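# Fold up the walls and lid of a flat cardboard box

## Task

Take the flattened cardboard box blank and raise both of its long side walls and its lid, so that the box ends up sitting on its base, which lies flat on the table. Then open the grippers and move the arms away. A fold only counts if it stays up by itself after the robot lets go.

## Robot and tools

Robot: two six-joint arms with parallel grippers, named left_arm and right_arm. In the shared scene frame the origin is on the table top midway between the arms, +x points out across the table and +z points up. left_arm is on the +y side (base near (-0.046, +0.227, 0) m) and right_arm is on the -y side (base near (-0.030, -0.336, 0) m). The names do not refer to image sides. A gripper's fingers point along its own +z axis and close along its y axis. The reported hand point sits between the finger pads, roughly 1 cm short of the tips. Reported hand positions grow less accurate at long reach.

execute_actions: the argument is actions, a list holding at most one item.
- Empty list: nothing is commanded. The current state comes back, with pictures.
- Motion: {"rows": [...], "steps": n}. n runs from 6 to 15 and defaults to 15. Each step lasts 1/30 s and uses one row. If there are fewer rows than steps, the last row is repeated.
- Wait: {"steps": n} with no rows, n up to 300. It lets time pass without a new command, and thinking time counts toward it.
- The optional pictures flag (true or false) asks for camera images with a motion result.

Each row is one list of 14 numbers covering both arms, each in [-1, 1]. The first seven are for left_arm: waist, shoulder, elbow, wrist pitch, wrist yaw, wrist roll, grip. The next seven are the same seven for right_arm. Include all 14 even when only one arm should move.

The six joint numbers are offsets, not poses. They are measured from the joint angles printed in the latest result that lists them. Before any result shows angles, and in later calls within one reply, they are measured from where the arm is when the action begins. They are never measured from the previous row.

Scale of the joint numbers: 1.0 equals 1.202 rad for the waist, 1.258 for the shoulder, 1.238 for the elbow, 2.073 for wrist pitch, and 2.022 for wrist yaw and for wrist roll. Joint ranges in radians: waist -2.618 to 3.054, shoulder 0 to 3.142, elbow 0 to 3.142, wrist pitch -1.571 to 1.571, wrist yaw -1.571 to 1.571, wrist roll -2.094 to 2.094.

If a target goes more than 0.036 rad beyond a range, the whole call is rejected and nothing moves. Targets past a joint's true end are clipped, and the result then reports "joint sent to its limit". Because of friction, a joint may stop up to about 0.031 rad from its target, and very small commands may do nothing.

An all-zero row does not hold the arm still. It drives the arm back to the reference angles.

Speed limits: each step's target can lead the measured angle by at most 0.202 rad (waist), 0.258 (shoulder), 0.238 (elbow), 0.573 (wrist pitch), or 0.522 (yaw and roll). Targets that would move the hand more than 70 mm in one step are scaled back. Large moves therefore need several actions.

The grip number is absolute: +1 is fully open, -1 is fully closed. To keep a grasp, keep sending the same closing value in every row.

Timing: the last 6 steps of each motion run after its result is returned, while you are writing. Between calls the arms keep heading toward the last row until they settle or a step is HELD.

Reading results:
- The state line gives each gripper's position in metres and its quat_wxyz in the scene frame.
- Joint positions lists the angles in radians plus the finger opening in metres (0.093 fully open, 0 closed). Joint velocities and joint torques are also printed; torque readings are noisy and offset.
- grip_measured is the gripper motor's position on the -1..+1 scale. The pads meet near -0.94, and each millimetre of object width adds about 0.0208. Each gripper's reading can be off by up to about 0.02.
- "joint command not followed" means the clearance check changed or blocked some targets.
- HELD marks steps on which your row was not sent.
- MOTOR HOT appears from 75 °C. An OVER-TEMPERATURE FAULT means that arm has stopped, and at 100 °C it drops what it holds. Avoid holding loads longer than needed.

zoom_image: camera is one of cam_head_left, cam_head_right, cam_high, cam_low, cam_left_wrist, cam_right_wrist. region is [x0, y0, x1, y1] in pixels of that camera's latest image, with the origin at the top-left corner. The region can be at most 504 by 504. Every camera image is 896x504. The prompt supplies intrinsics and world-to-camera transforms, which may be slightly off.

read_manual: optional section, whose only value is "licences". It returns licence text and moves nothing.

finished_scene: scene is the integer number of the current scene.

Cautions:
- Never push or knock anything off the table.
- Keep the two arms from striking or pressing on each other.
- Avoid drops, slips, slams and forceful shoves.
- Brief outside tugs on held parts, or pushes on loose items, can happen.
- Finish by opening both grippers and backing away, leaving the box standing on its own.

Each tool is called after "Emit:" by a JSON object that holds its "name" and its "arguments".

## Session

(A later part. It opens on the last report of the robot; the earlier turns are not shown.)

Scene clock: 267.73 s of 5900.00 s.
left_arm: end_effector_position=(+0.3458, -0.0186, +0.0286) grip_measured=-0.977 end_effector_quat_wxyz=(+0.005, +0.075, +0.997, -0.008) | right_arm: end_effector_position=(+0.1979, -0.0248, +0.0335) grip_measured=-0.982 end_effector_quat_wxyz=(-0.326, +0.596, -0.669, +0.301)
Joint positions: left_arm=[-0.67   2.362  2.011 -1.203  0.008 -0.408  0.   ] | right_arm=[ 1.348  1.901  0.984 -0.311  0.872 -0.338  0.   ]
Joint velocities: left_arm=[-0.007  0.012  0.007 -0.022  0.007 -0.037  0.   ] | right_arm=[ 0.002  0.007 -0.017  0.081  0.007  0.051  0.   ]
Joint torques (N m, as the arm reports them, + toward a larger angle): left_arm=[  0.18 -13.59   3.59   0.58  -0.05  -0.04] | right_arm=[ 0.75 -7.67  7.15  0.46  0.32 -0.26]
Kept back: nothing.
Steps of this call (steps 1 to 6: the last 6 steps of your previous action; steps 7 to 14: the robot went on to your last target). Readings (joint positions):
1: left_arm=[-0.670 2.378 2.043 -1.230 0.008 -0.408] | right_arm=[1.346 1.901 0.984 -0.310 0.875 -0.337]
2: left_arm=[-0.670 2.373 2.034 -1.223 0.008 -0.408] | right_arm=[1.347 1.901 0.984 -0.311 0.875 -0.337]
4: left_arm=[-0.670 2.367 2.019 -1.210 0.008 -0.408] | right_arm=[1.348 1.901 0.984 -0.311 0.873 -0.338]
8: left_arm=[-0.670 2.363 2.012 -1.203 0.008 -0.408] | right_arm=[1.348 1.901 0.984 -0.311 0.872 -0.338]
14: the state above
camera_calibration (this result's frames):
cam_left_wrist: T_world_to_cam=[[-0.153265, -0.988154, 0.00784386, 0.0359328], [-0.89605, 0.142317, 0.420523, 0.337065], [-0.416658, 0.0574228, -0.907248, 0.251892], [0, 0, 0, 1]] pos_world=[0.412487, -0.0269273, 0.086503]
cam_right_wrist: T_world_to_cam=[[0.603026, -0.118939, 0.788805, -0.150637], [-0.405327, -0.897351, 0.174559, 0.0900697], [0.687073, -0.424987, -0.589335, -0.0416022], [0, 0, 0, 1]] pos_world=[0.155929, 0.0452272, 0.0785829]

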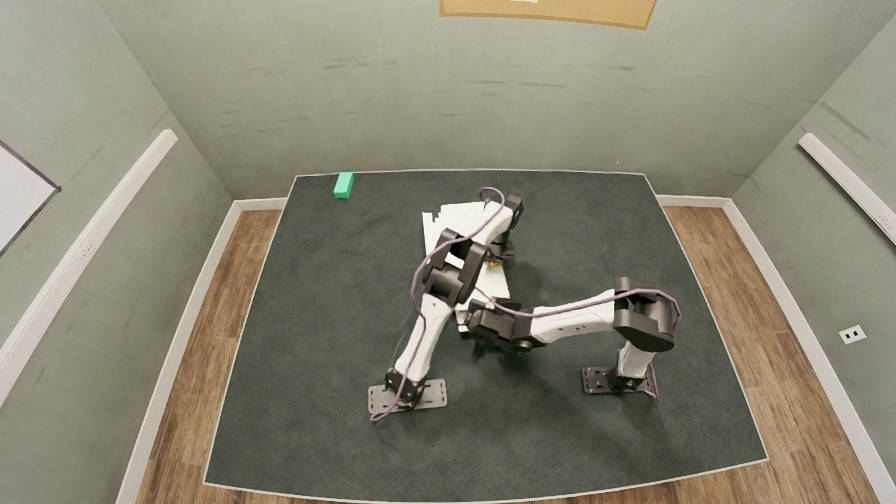

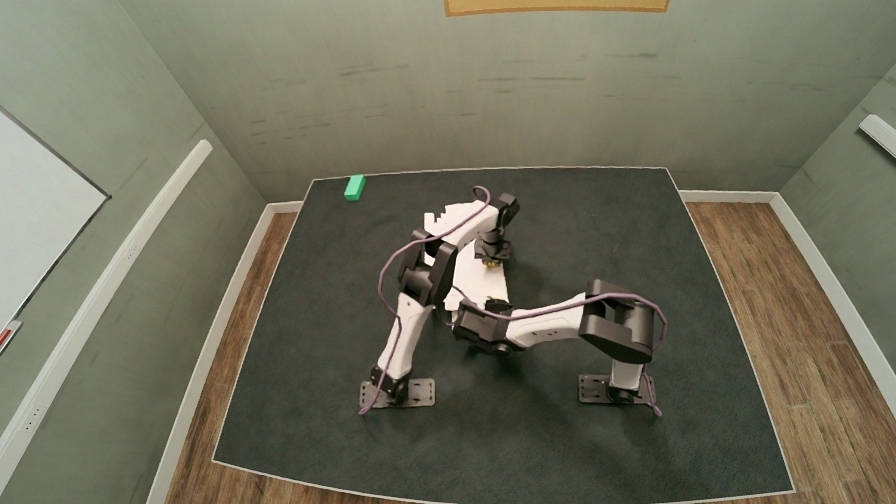

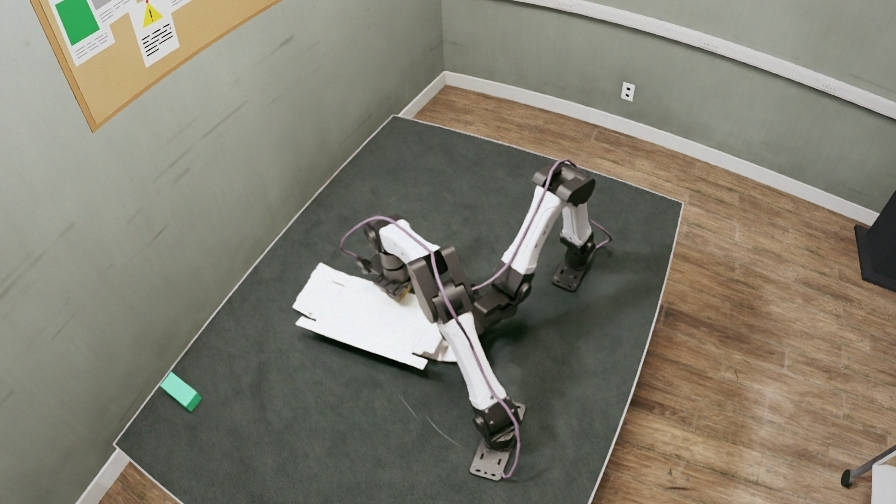

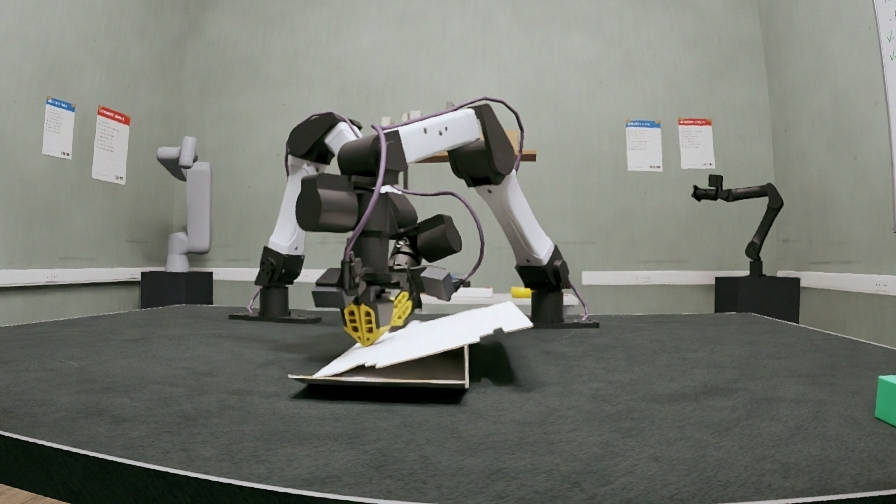

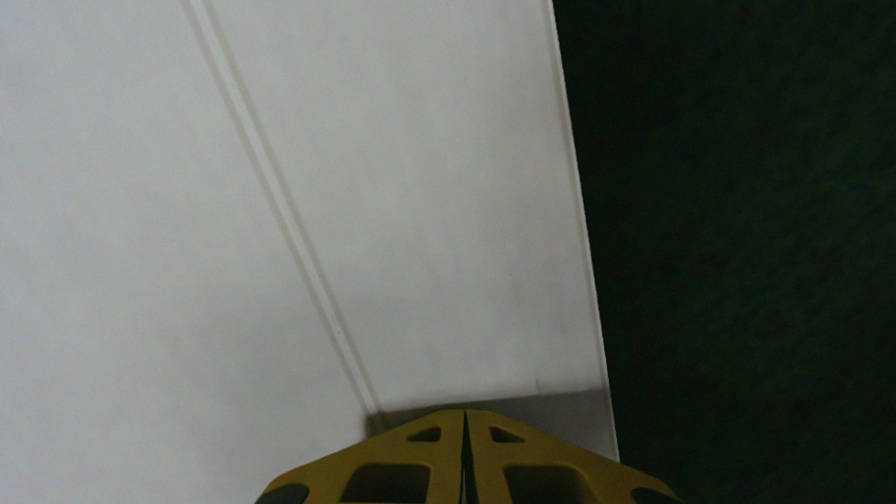

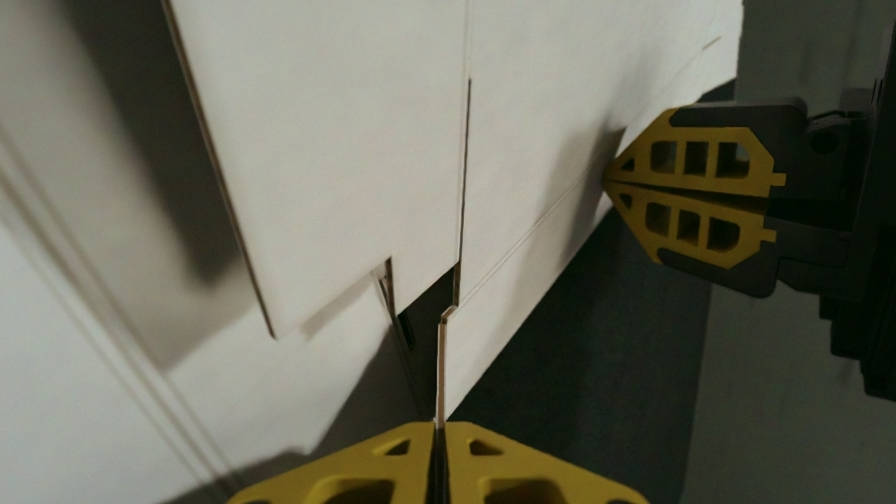

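Emit:
{"name": "execute_actions", "arguments": {"actions": [{"rows": [[0,0,-0.008,0.003,0,0,-1, 0.004,0.0175,0.013,-0.026,-0.005,-0.01,-1],[0,0,-0.016,0.006,0,0,-1, 0.004,0.0175,0.013,-0.026,-0.005,-0.01,-1],[0,0,-0.024,0.008,0,0,-1, 0.004,0.0175,0.013,-0.026,-0.005,-0.01,-1],[0,0,-0.03,0.011,0,0,-1, 0.004,0.0175,0.013,-0.026,-0.005,-0.01,-1],[0,0,-0.036,0.013,0,0,-1, 0.004,0.0175,0.013,-0.026,-0.005,-0.01,-1],[0,0,-0.042,0.015,0,0,-1, 0.004,0.0175,0.013,-0.026,-0.005,-0.01,-1],[0,0,-0.048,0.017,0,0,-1, 0.004,0.0175,0.013,-0.026,-0.005,-0.01,-1]], "steps": 12}]}}

Emit:
{"name": "execute_actions", "arguments": {"actions": [{"steps": 12}], "pictures": true}}

Scene clock: 268.43 s of 5900.00 s.
left_arm: end_effector_position=(+0.3454, -0.0186, +0.0274) grip_measured=-0.977 end_effector_quat_wxyz=(+0.005, +0.075, +0.997, -0.008) | right_arm: end_effector_position=(+0.1977, -0.0248, +0.0329) grip_measured=-0.982 end_effector_quat_wxyz=(-0.325, +0.597, -0.669, +0.300)
Joint positions: left_arm=[-0.67   2.361  2.004 -1.197  0.009 -0.408  0.   ] | right_arm=[ 1.348  1.902  0.984 -0.311  0.87  -0.339  0.   ]
Joint velocities: left_arm=[-0.002 -0.042 -0.164  0.022  0.007 -0.007  0.   ] | right_arm=[ 0.007  0.061 -0.027  0.007 -0.11  -0.051  0.   ]
Joint torques (N m, as the arm reports them, + toward a larger angle): left_arm=[ -0.05 -12.71   3.17   0.59  -0.05  -0.04] | right_arm=[ 0.8  -7.96  7.17  0.5   0.43 -0.24]
Steps of this call (steps 1 to 15: the robot went on to your last target; steps 16 to 21: the first 6 steps of this action). Readings (joint positions):
16: left_arm=[-0.670 2.362 2.011 -1.203 0.009 -0.408] | right_arm=[1.348 1.901 0.984 -0.311 0.872 -0.339]
17: left_arm=[-0.670 2.362 2.011 -1.203 0.009 -0.408] | right_arm=[1.348 1.901 0.984 -0.311 0.872 -0.339]
19: left_arm=[-0.670 2.362 2.011 -1.202 0.009 -0.408] | right_arm=[1.348 1.901 0.984 -0.311 0.872 -0.339]
21: the state above

Scene clock: 268.83 s of 5900.00 s.
left_arm: end_effector_position=(+0.3452, -0.0186, +0.0265) grip_measured=-0.977 end_effector_quat_wxyz=(+0.007, +0.075, +0.997, -0.010) | right_arm: end_effector_position=(+0.1973, -0.0248, +0.0317) grip_measured=-0.982 end_effector_quat_wxyz=(-0.323, +0.600, -0.667, +0.302)
Joint positions: left_arm=[-0.67   2.355  1.989 -1.183  0.01  -0.408  0.   ] | right_arm=[ 1.348  1.905  0.984 -0.312  0.869 -0.344  0.   ]
Joint velocities: left_arm=[ 0.017 -0.002 -0.012  0.022  0.007  0.051  0.   ] | right_arm=[-0.017  0.007  0.002  0.081 -0.095 -0.066  0.   ]
Joint torques (N m, as the arm reports them, + toward a larger angle): left_arm=[  0.15 -12.36   3.04   0.64  -0.02  -0.03] | right_arm=[ 0.76 -8.    7.15  0.46  0.34 -0.2 ]
Kept back: nothing.
Steps of this call (steps 1 to 6: the last 6 steps of your previous action; steps 7 to 12: the robot went on to your last target). Readings (joint positions):
1: left_arm=[-0.670 2.360 1.999 -1.192 0.010 -0.408] | right_arm=[1.348 1.904 0.984 -0.311 0.869 -0.340]
2: left_arm=[-0.670 2.358 1.994 -1.188 0.010 -0.408] | right_arm=[1.348 1.905 0.984 -0.311 0.869 -0.341]
4: left_arm=[-0.670 2.356 1.991 -1.185 0.010 -0.408] | right_arm=[1.348 1.905 0.984 -0.312 0.869 -0.343]
8: left_arm=[-0.670 2.355 1.989 -1.183 0.010 -0.408] | right_arm=[1.348 1.905 0.984 -0.312 0.869 -0.343]
12: the state above
camera_calibration (this result's frames):
cam_left_wrist: T_world_to_cam=[[-0.153335, -0.988105, 0.0116934, 0.0357916], [-0.897521, 0.14421, 0.416726, 0.338012], [-0.413455, 0.0534037, -0.908957, 0.248605], [0, 0, 0, 1]] pos_world=[0.411648, -0.0266554, 0.0846944]
cam_right_wrist: T_world_to_cam=[[0.607154, -0.109758, 0.786967, -0.149357], [-0.399898, -0.898049, 0.183275, 0.0887404], [0.686619, -0.425982, -0.589146, -0.0421218], [0, 0, 0, 1]] pos_world=[0.155091, 0.0453569, 0.0764594]

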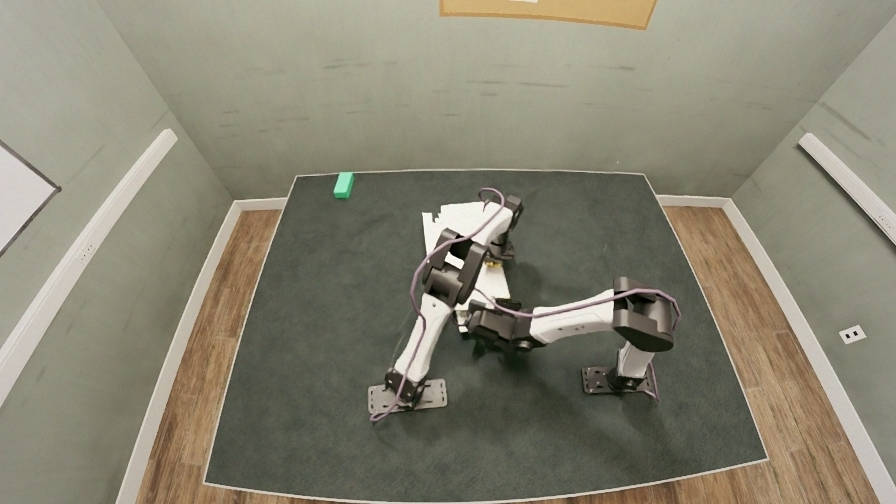

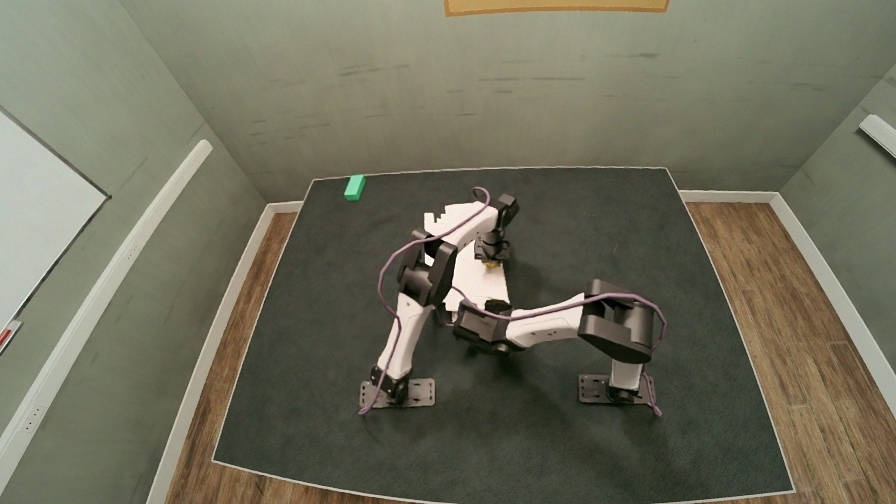

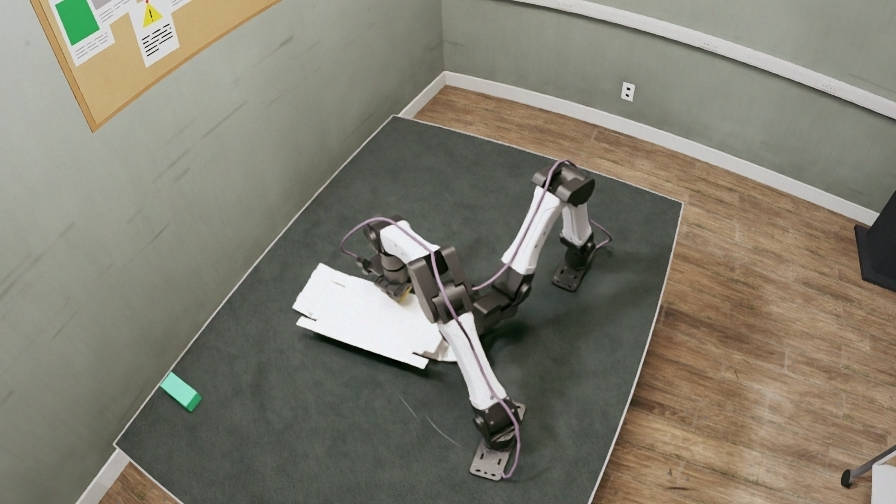

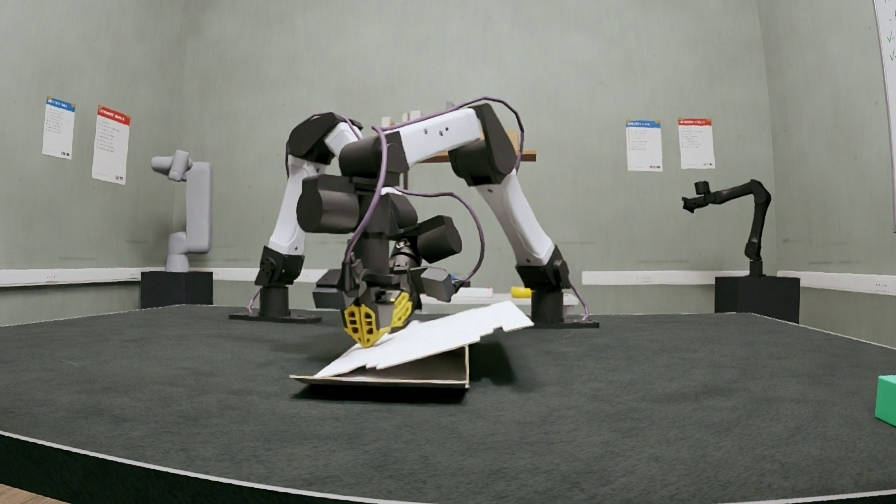

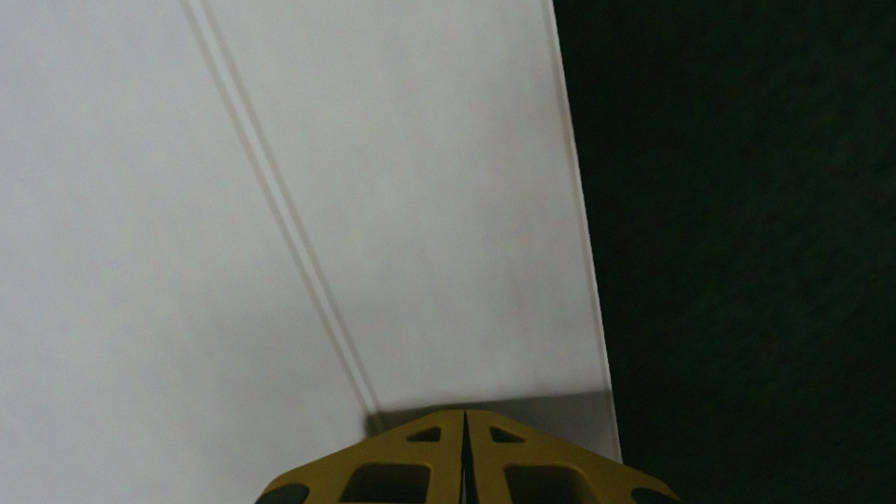

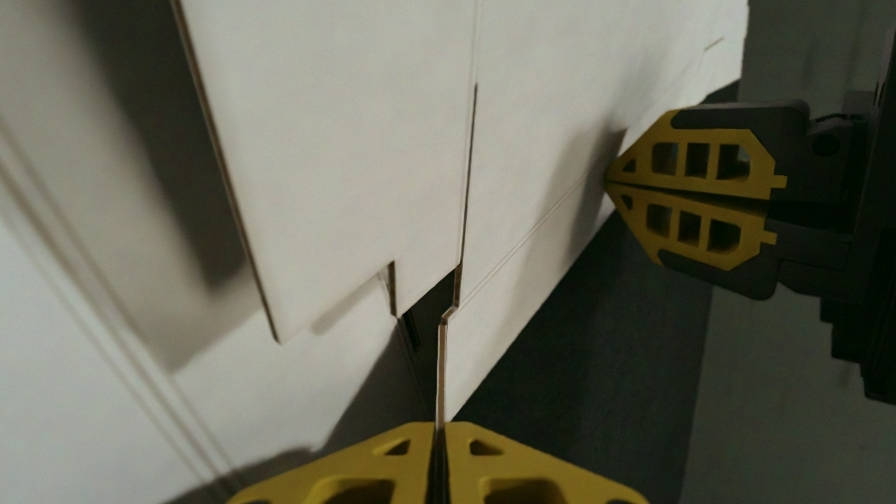

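Emit:
{"name": "execute_actions", "arguments": {"actions": [{"rows": [[0,0.004,-0.01,0.002,0,0,-1, 0.004,0.0175,0.013,-0.026,-0.005,-0.01,-1],[0,0.008,-0.02,0.004,0,0,-1, 0.004,0.0175,0.013,-0.026,-0.005,-0.01,-1],[0,0.012,-0.03,0.006,0,0,-1, 0.004,0.0175,0.013,-0.026,-0.005,-0.01,-1],[0,0.016,-0.04,0.008,0,0,-1, 0.004,0.0175,0.013,-0.026,-0.005,-0.01,-1],[0,0.02,-0.048,0.01,0,0,-1, 0.004,0.0175,0.013,-0.026,-0.005,-0.01,-1],[0,0.024,-0.056,0.012,0,0,-1, 0.004,0.0175,0.013,-0.026,-0.005,-0.01,-1],[0,0.026,-0.065,0.015,0,0,-1, 0.004,0.0175,0.013,-0.026,-0.005,-0.01,-1]], "steps": 12}]}}

Emit:
{"name": "execute_actions", "arguments": {"actions": [{"steps": 12}], "pictures": true}}

Emit:
{"name": "zoom_image", "arguments": {"camera": "cam_low", "region": [260, 240, 580, 420]}}

Scene clock: 269.67 s of 5900.00 s.
left_arm: end_effector_position=(+0.3444, -0.0183, +0.0243) grip_measured=-0.977 end_effector_quat_wxyz=(+0.006, +0.075, +0.997, -0.010) | right_arm: end_effector_position=(+0.1971, -0.0251, +0.0310) grip_measured=-0.982 end_effector_quat_wxyz=(-0.321, +0.602, -0.665, +0.303)
Joint positions: left_arm=[-0.67   2.355  1.98  -1.176  0.011 -0.408  0.   ] | right_arm=[ 1.348  1.906  0.984 -0.313  0.868 -0.349  0.   ]
Joint velocities: left_arm=[ 0.002 -0.081 -0.11   0.168 -0.037 -0.066  0.   ] | right_arm=[-0.002  0.061  0.012  0.022  0.022 -0.11   0.   ]
Joint torques (N m, as the arm reports them, + toward a larger angle): left_arm=[  0.16 -10.41   1.79   0.49  -0.02  -0.04] | right_arm=[ 0.7  -8.1   7.13  0.48  0.33 -0.11]
Steps of this call (steps 1 to 19: the robot went on to your last target; steps 20 to 25: the first 6 steps of this action). Readings (joint positions):
20: left_arm=[-0.670 2.355 1.989 -1.183 0.010 -0.408] | right_arm=[1.348 1.905 0.984 -0.312 0.869 -0.345]
21: left_arm=[-0.670 2.355 1.989 -1.183 0.010 -0.408] | right_arm=[1.348 1.905 0.984 -0.312 0.869 -0.345]
23: left_arm=[-0.670 2.355 1.987 -1.182 0.010 -0.408] | right_arm=[1.348 1.905 0.984 -0.312 0.869 -0.346]
25: the state above

Scene clock: 270.07 s of 5900.00 s.
left_arm: end_effector_position=(+0.3442, -0.0184, +0.0233) grip_measured=-0.977 end_effector_quat_wxyz=(+0.009, +0.075, +0.997, -0.012) | right_arm: end_effector_position=(+0.1968, -0.0256, +0.0299) grip_measured=-0.982 end_effector_quat_wxyz=(-0.318, +0.606, -0.662, +0.305)
Joint positions: left_arm=[-0.67   2.348  1.964 -1.16   0.012 -0.408  0.   ] | right_arm=[ 1.349  1.909  0.984 -0.315  0.868 -0.358  0.   ]
Joint velocities: left_arm=[ 0.012 -0.012 -0.012 -0.022 -0.051 -0.066  0.   ] | right_arm=[ 0.012 -0.002 -0.007  0.022 -0.007  0.037  0.   ]
Joint torques (N m, as the arm reports them, + toward a larger angle): left_arm=[ 0.12 -9.89  1.77  0.59 -0.01 -0.04] | right_arm=[ 0.76 -8.1   7.13  0.47  0.32 -0.12]
Kept back: nothing.
Steps of this call (steps 1 to 6: the last 6 steps of your previous action; steps 7 to 12: the robot went on to your last target). Readings (joint positions):
1: left_arm=[-0.670 2.353 1.975 -1.171 0.011 -0.408] | right_arm=[1.348 1.908 0.984 -0.313 0.868 -0.351]
2: left_arm=[-0.670 2.351 1.970 -1.166 0.012 -0.408] | right_arm=[1.349 1.909 0.984 -0.314 0.868 -0.353]
4: left_arm=[-0.670 2.348 1.965 -1.162 0.012 -0.408] | right_arm=[1.349 1.909 0.984 -0.315 0.868 -0.355]
8: left_arm=[-0.670 2.348 1.964 -1.161 0.012 -0.408] | right_arm=[1.349 1.909 0.984 -0.315 0.868 -0.357]
12: the state above
camera_calibration (this result's frames):
cam_left_wrist: T_world_to_cam=[[-0.15342, -0.988043, 0.015243, 0.0358225], [-0.898708, 0.145929, 0.413556, 0.339018], [-0.410835, 0.0497487, -0.910351, 0.244374], [0, 0, 0, 1]] pos_world=[0.410571, -0.0262354, 0.0817174]
cam_right_wrist: T_world_to_cam=[[0.610497, -0.0901227, 0.786875, -0.147866], [-0.391208, -0.898163, 0.20065, 0.0860144], [0.688658, -0.430327, -0.583582, -0.0438884], [0, 0, 0, 1]] pos_world=[0.154145, 0.0450425, 0.0734808]

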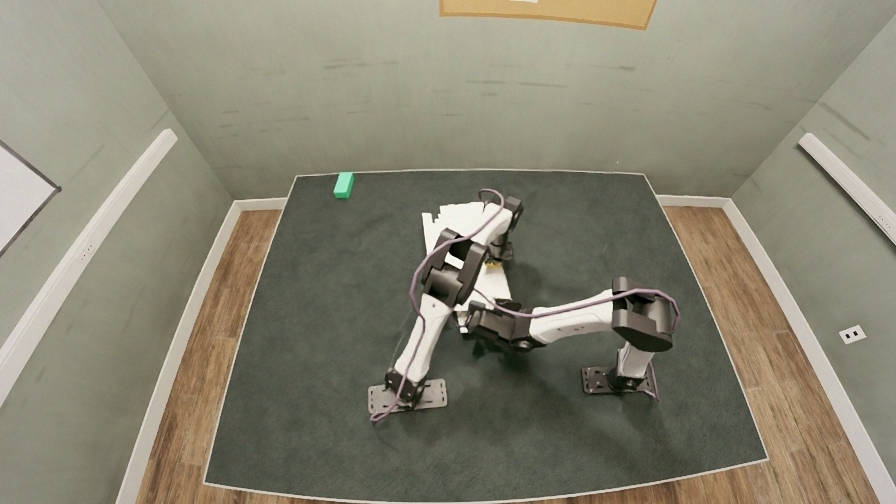

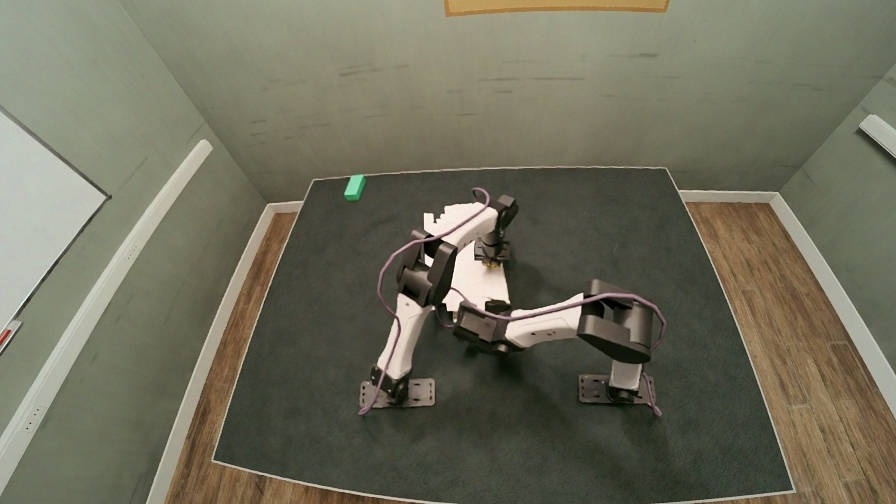

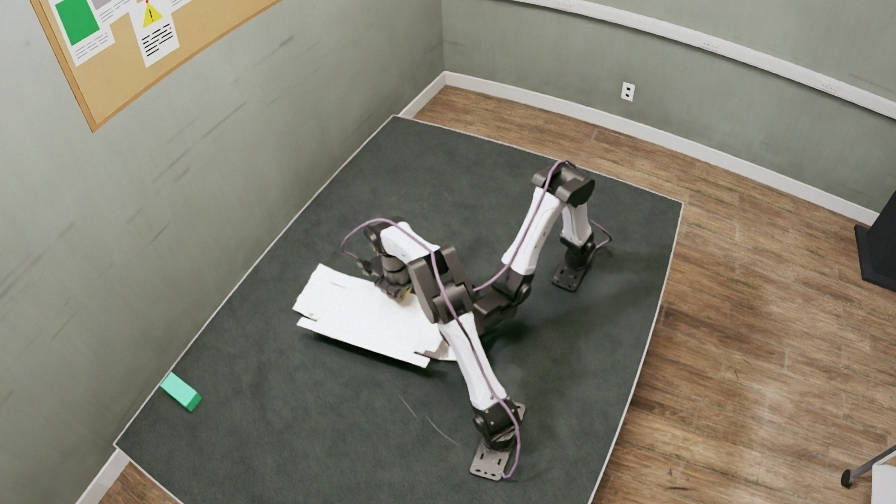

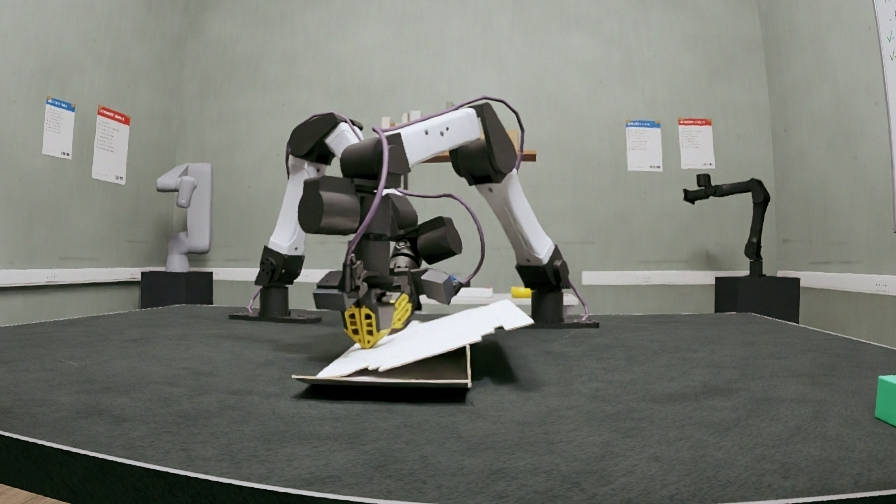

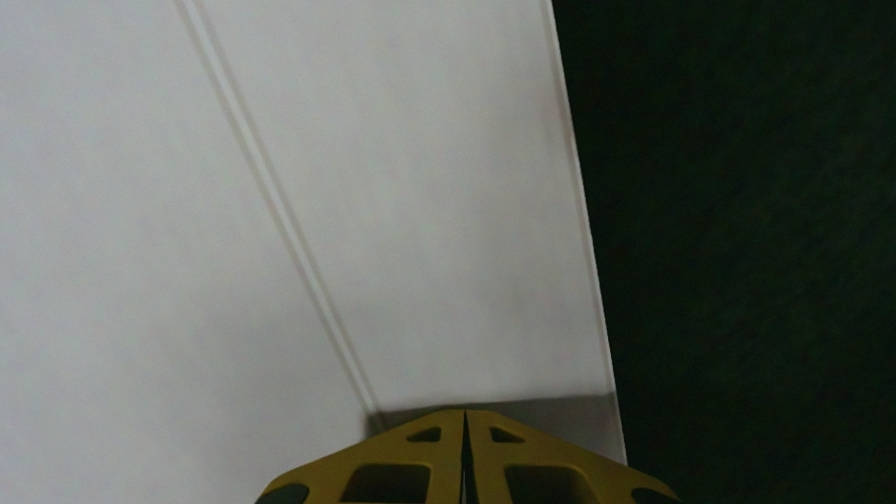

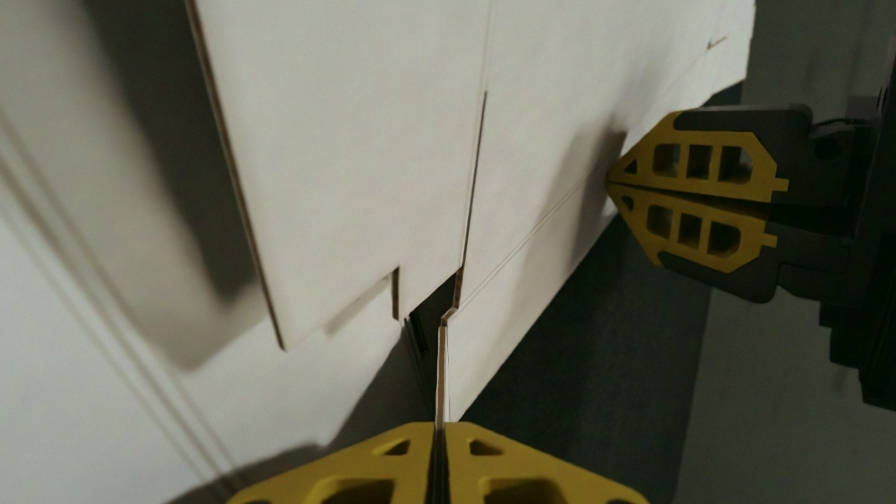

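Region (260, 240, 580, 420) of cam_low's 896x504 image, scaled by 1.575, with more detail than that image has; it fills the top 284 rows of this view, and the rest is white.

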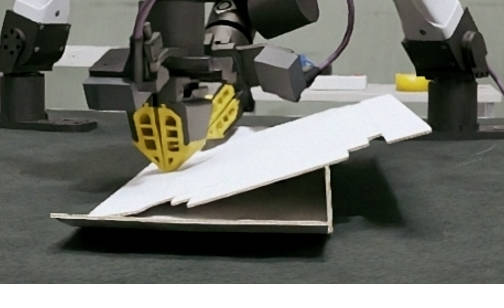

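Emit:
{"name": "execute_actions", "arguments": {"actions": [{"rows": [[0,-0.03,0,0,0,0,-1, 0,0,0,0,0,0,-1],[0,-0.07,0,0,0,0,-1, 0,0,0,0,0,0,-1],[0.02,-0.12,0,0,0,0,-1, 0,0,0,0,0,0,-1],[0.06,-0.18,0,0,0,0,-1, 0,0,0,0,0,0,-1],[0.12,-0.24,-0.01,0,0,0,-1, 0,0,0,0,0,0,-1],[0.2,-0.3,-0.02,0,0,0,-1, 0,0,0,0,0,0,-1],[0.28,-0.36,-0.03,0.01,0,0,-1, 0,0,0,0,0,0,-1],[0.36,-0.42,-0.04,0.01,0,0,-1, 0,0,0,0,0,0,-1],[0.44,-0.48,-0.05,0.015,0,0,-1, 0,0,0,0,0,0,-1],[0.53,-0.53,-0.06,0.02,0,0,-1, 0,0,0,0,0,0,-1],[0.62,-0.57,-0.07,0.02,0,0,-1, 0,0,0,0,0,0,-1],[0.71,-0.6,-0.08,0.025,0,0,-1, 0,0,0,0,0,0,-1],[0.8,-0.63,-0.085,0.025,0,0,-1, 0,0,0,0,0,0,-1],[0.89,-0.655,-0.09,0.029,0,0,-1, 0,0,0,0,0,0,-1],[0.973,-0.674,-0.092,0.029,0,0,-1, 0,0,0,0,0,0,-1]], "steps": 15}]}}

Emit:
{"name": "execute_actions", "arguments": {"actions": [{"steps": 20}], "pictures": true}}

Scene clock: 271.80 s of 5900.00 s.
left_arm: end_effector_position=(+0.3799, +0.0281, +0.1268) grip_measured=-0.977 end_effector_quat_wxyz=(+0.115, +0.012, +0.991, -0.061) | right_arm: end_effector_position=(+0.1984, -0.0254, +0.0321) grip_measured=-0.982 end_effector_quat_wxyz=(-0.323, +0.602, -0.661, +0.310)
Joint positions: left_arm=[-0.543  2.114  1.959 -1.155  0.018 -0.408  0.   ] | right_arm=[ 1.349  1.909  0.984 -0.308  0.883 -0.357  0.   ]
Joint velocities: left_arm=[ 1.009 -1.14  -0.11   0.066 -0.051  0.022  0.   ] | right_arm=[ 0.002 -0.007 -0.007  0.022 -0.037 -0.037  0.   ]
Joint torques (N m, as the arm reports them, + toward a larger angle): left_arm=[  1.07 -13.44   4.77   0.9   -0.03  -0.01] | right_arm=[ 0.41 -9.61  5.86  0.94  0.27 -0.05]
Steps of this call (steps 1 to 30: the robot went on to your last target; steps 31 to 43: nothing new was sent; steps 44 to 52: the first 9 steps of this action). Readings (joint positions):
44: left_arm=[-0.670 2.341 1.964 -1.159 0.013 -0.408] | right_arm=[1.349 1.909 0.984 -0.314 0.870 -0.358]
45: left_arm=[-0.670 2.332 1.964 -1.159 0.013 -0.408] | right_arm=[1.349 1.909 0.984 -0.313 0.876 -0.358]
47: left_arm=[-0.663 2.293 1.961 -1.160 0.013 -0.408] | right_arm=[1.349 1.909 0.984 -0.309 0.881 -0.358]
51: left_arm=[-0.578 2.153 1.961 -1.158 0.018 -0.408] | right_arm=[1.349 1.909 0.984 -0.308 0.883 -0.357]
52: the state above

Scene clock: 272.47 s of 5900.00 s.
left_arm: end_effector_position=(+0.2692, +0.4523, +0.3647) grip_measured=-0.977 end_effector_quat_wxyz=(+0.413, -0.447, +0.792, +0.045) | right_arm: end_effector_position=(+0.1984, -0.0254, +0.0321) grip_measured=-0.982 end_effector_quat_wxyz=(-0.324, +0.602, -0.662, +0.309)
Joint positions: left_arm=[ 0.506  1.492  1.874 -1.097 -0.003 -0.408  0.   ] | right_arm=[ 1.349  1.909  0.984 -0.308  0.883 -0.356  0.   ]
Joint velocities: left_arm=[ 0.364 -0.007 -0.144 -0.022 -0.066 -0.037  0.   ] | right_arm=[ 0.007  0.007  0.007  0.081 -0.037  0.037  0.   ]
Joint torques (N m, as the arm reports them, + toward a larger angle): left_arm=[-2.44 -4.91  4.8   2.03  0.28  0.  ] | right_arm=[ 0.34 -9.58  5.83  0.95  0.27 -0.04]
Kept back: nothing.
Steps of this call (steps 1 to 6: the last 6 steps of your previous action; steps 7 to 20: the robot went on to your last target). Readings (joint positions):
1: left_arm=[-0.506 2.071 1.954 -1.150 0.018 -0.408] | right_arm=[1.349 1.909 0.984 -0.308 0.883 -0.357]
2: left_arm=[-0.466 2.028 1.948 -1.145 0.018 -0.408] | right_arm=[1.349 1.909 0.984 -0.308 0.883 -0.357]
4: left_arm=[-0.381 1.939 1.931 -1.137 0.018 -0.408] | right_arm=[1.349 1.909 0.984 -0.308 0.883 -0.357]
8: left_arm=[-0.202 1.760 1.904 -1.124 0.017 -0.408] | right_arm=[1.349 1.909 0.984 -0.308 0.883 -0.356]
20: the state above
camera_calibration (this result's frames):
cam_left_wrist: T_world_to_cam=[[0.748607, -0.595939, 0.290593, -0.0363967], [-0.499633, -0.795177, -0.3436, 0.656033], [0.435837, 0.112031, -0.893026, 0.238511], [0, 0, 0, 1]] pos_world=[0.251071, 0.473251, 0.448986]
cam_right_wrist: T_world_to_cam=[[0.597695, -0.0962835, 0.795921, -0.148498], [-0.398913, -0.896862, 0.191068, 0.0882505], [0.695435, -0.431704, -0.574458, -0.0452541], [0, 0, 0, 1]] pos_world=[0.155432, 0.0453143, 0.075334]

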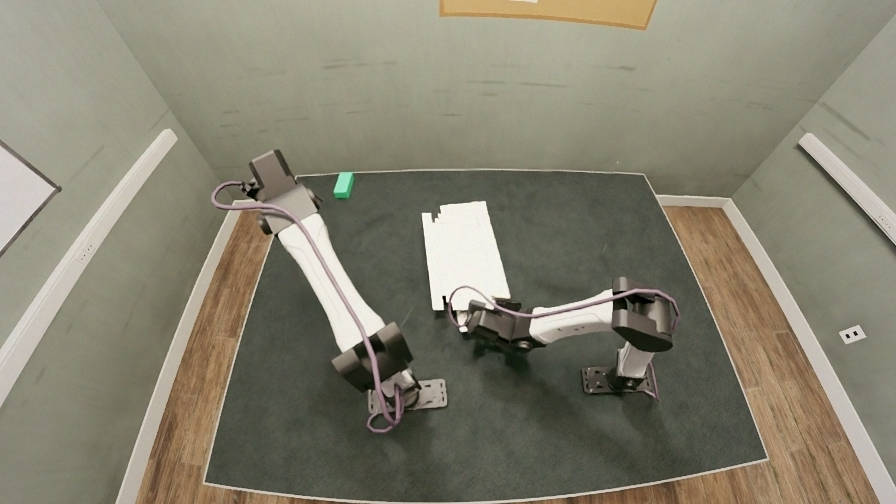

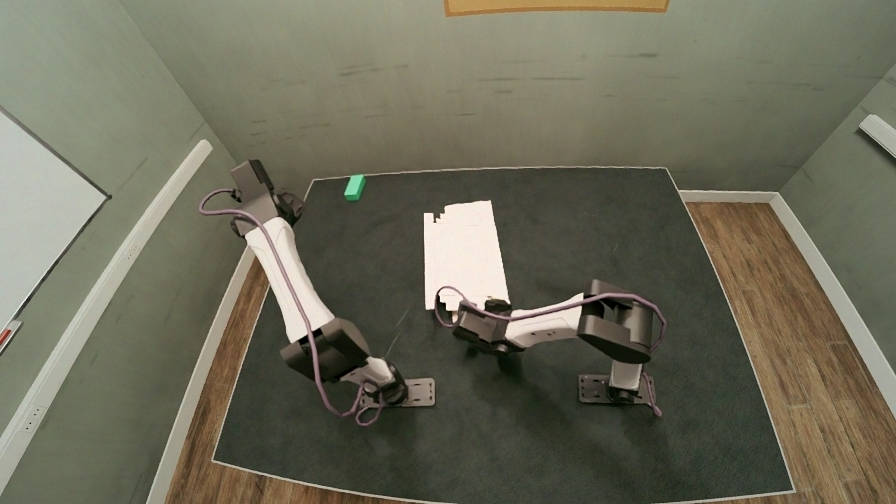

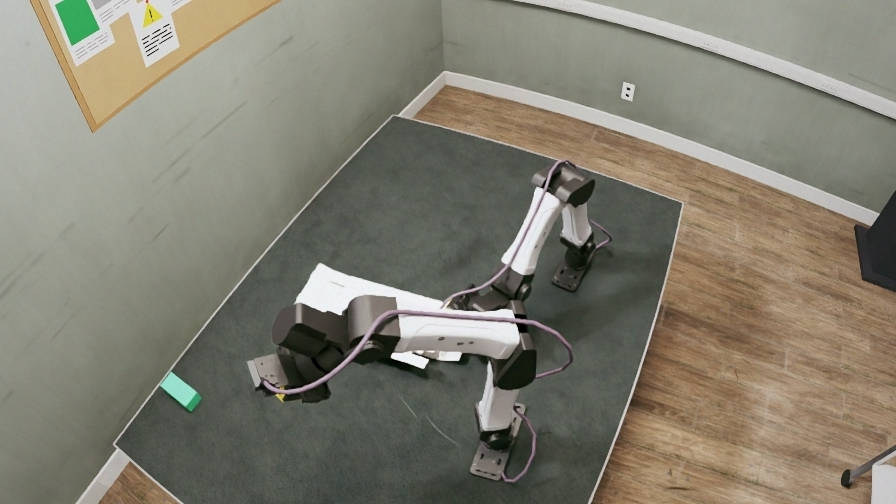

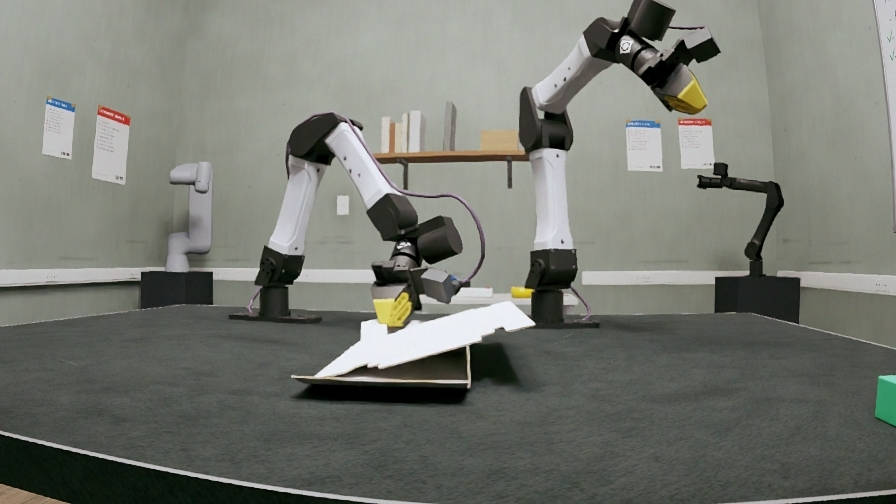

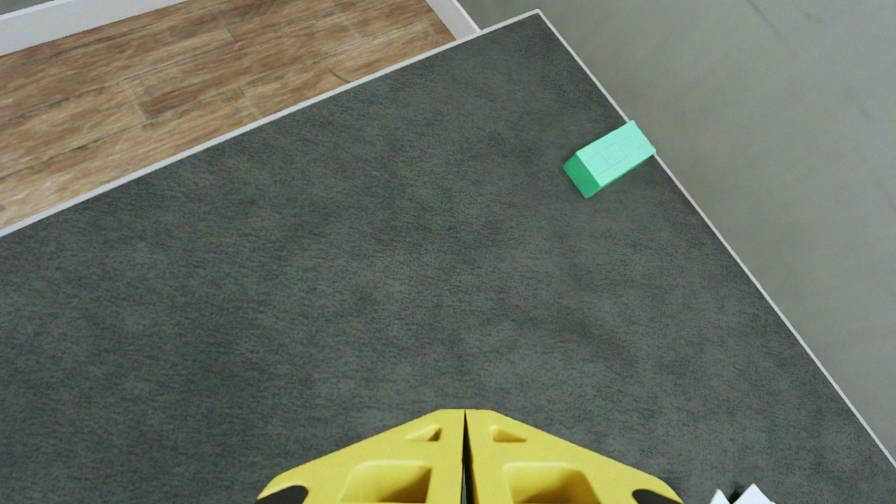

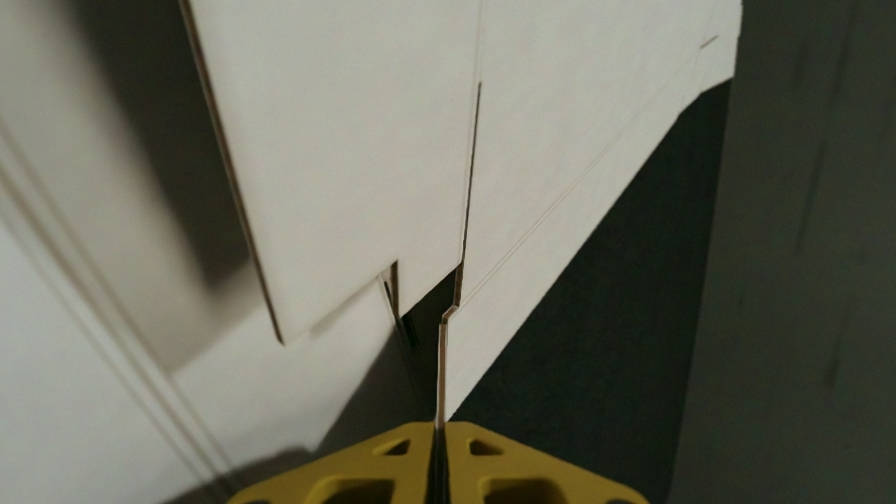

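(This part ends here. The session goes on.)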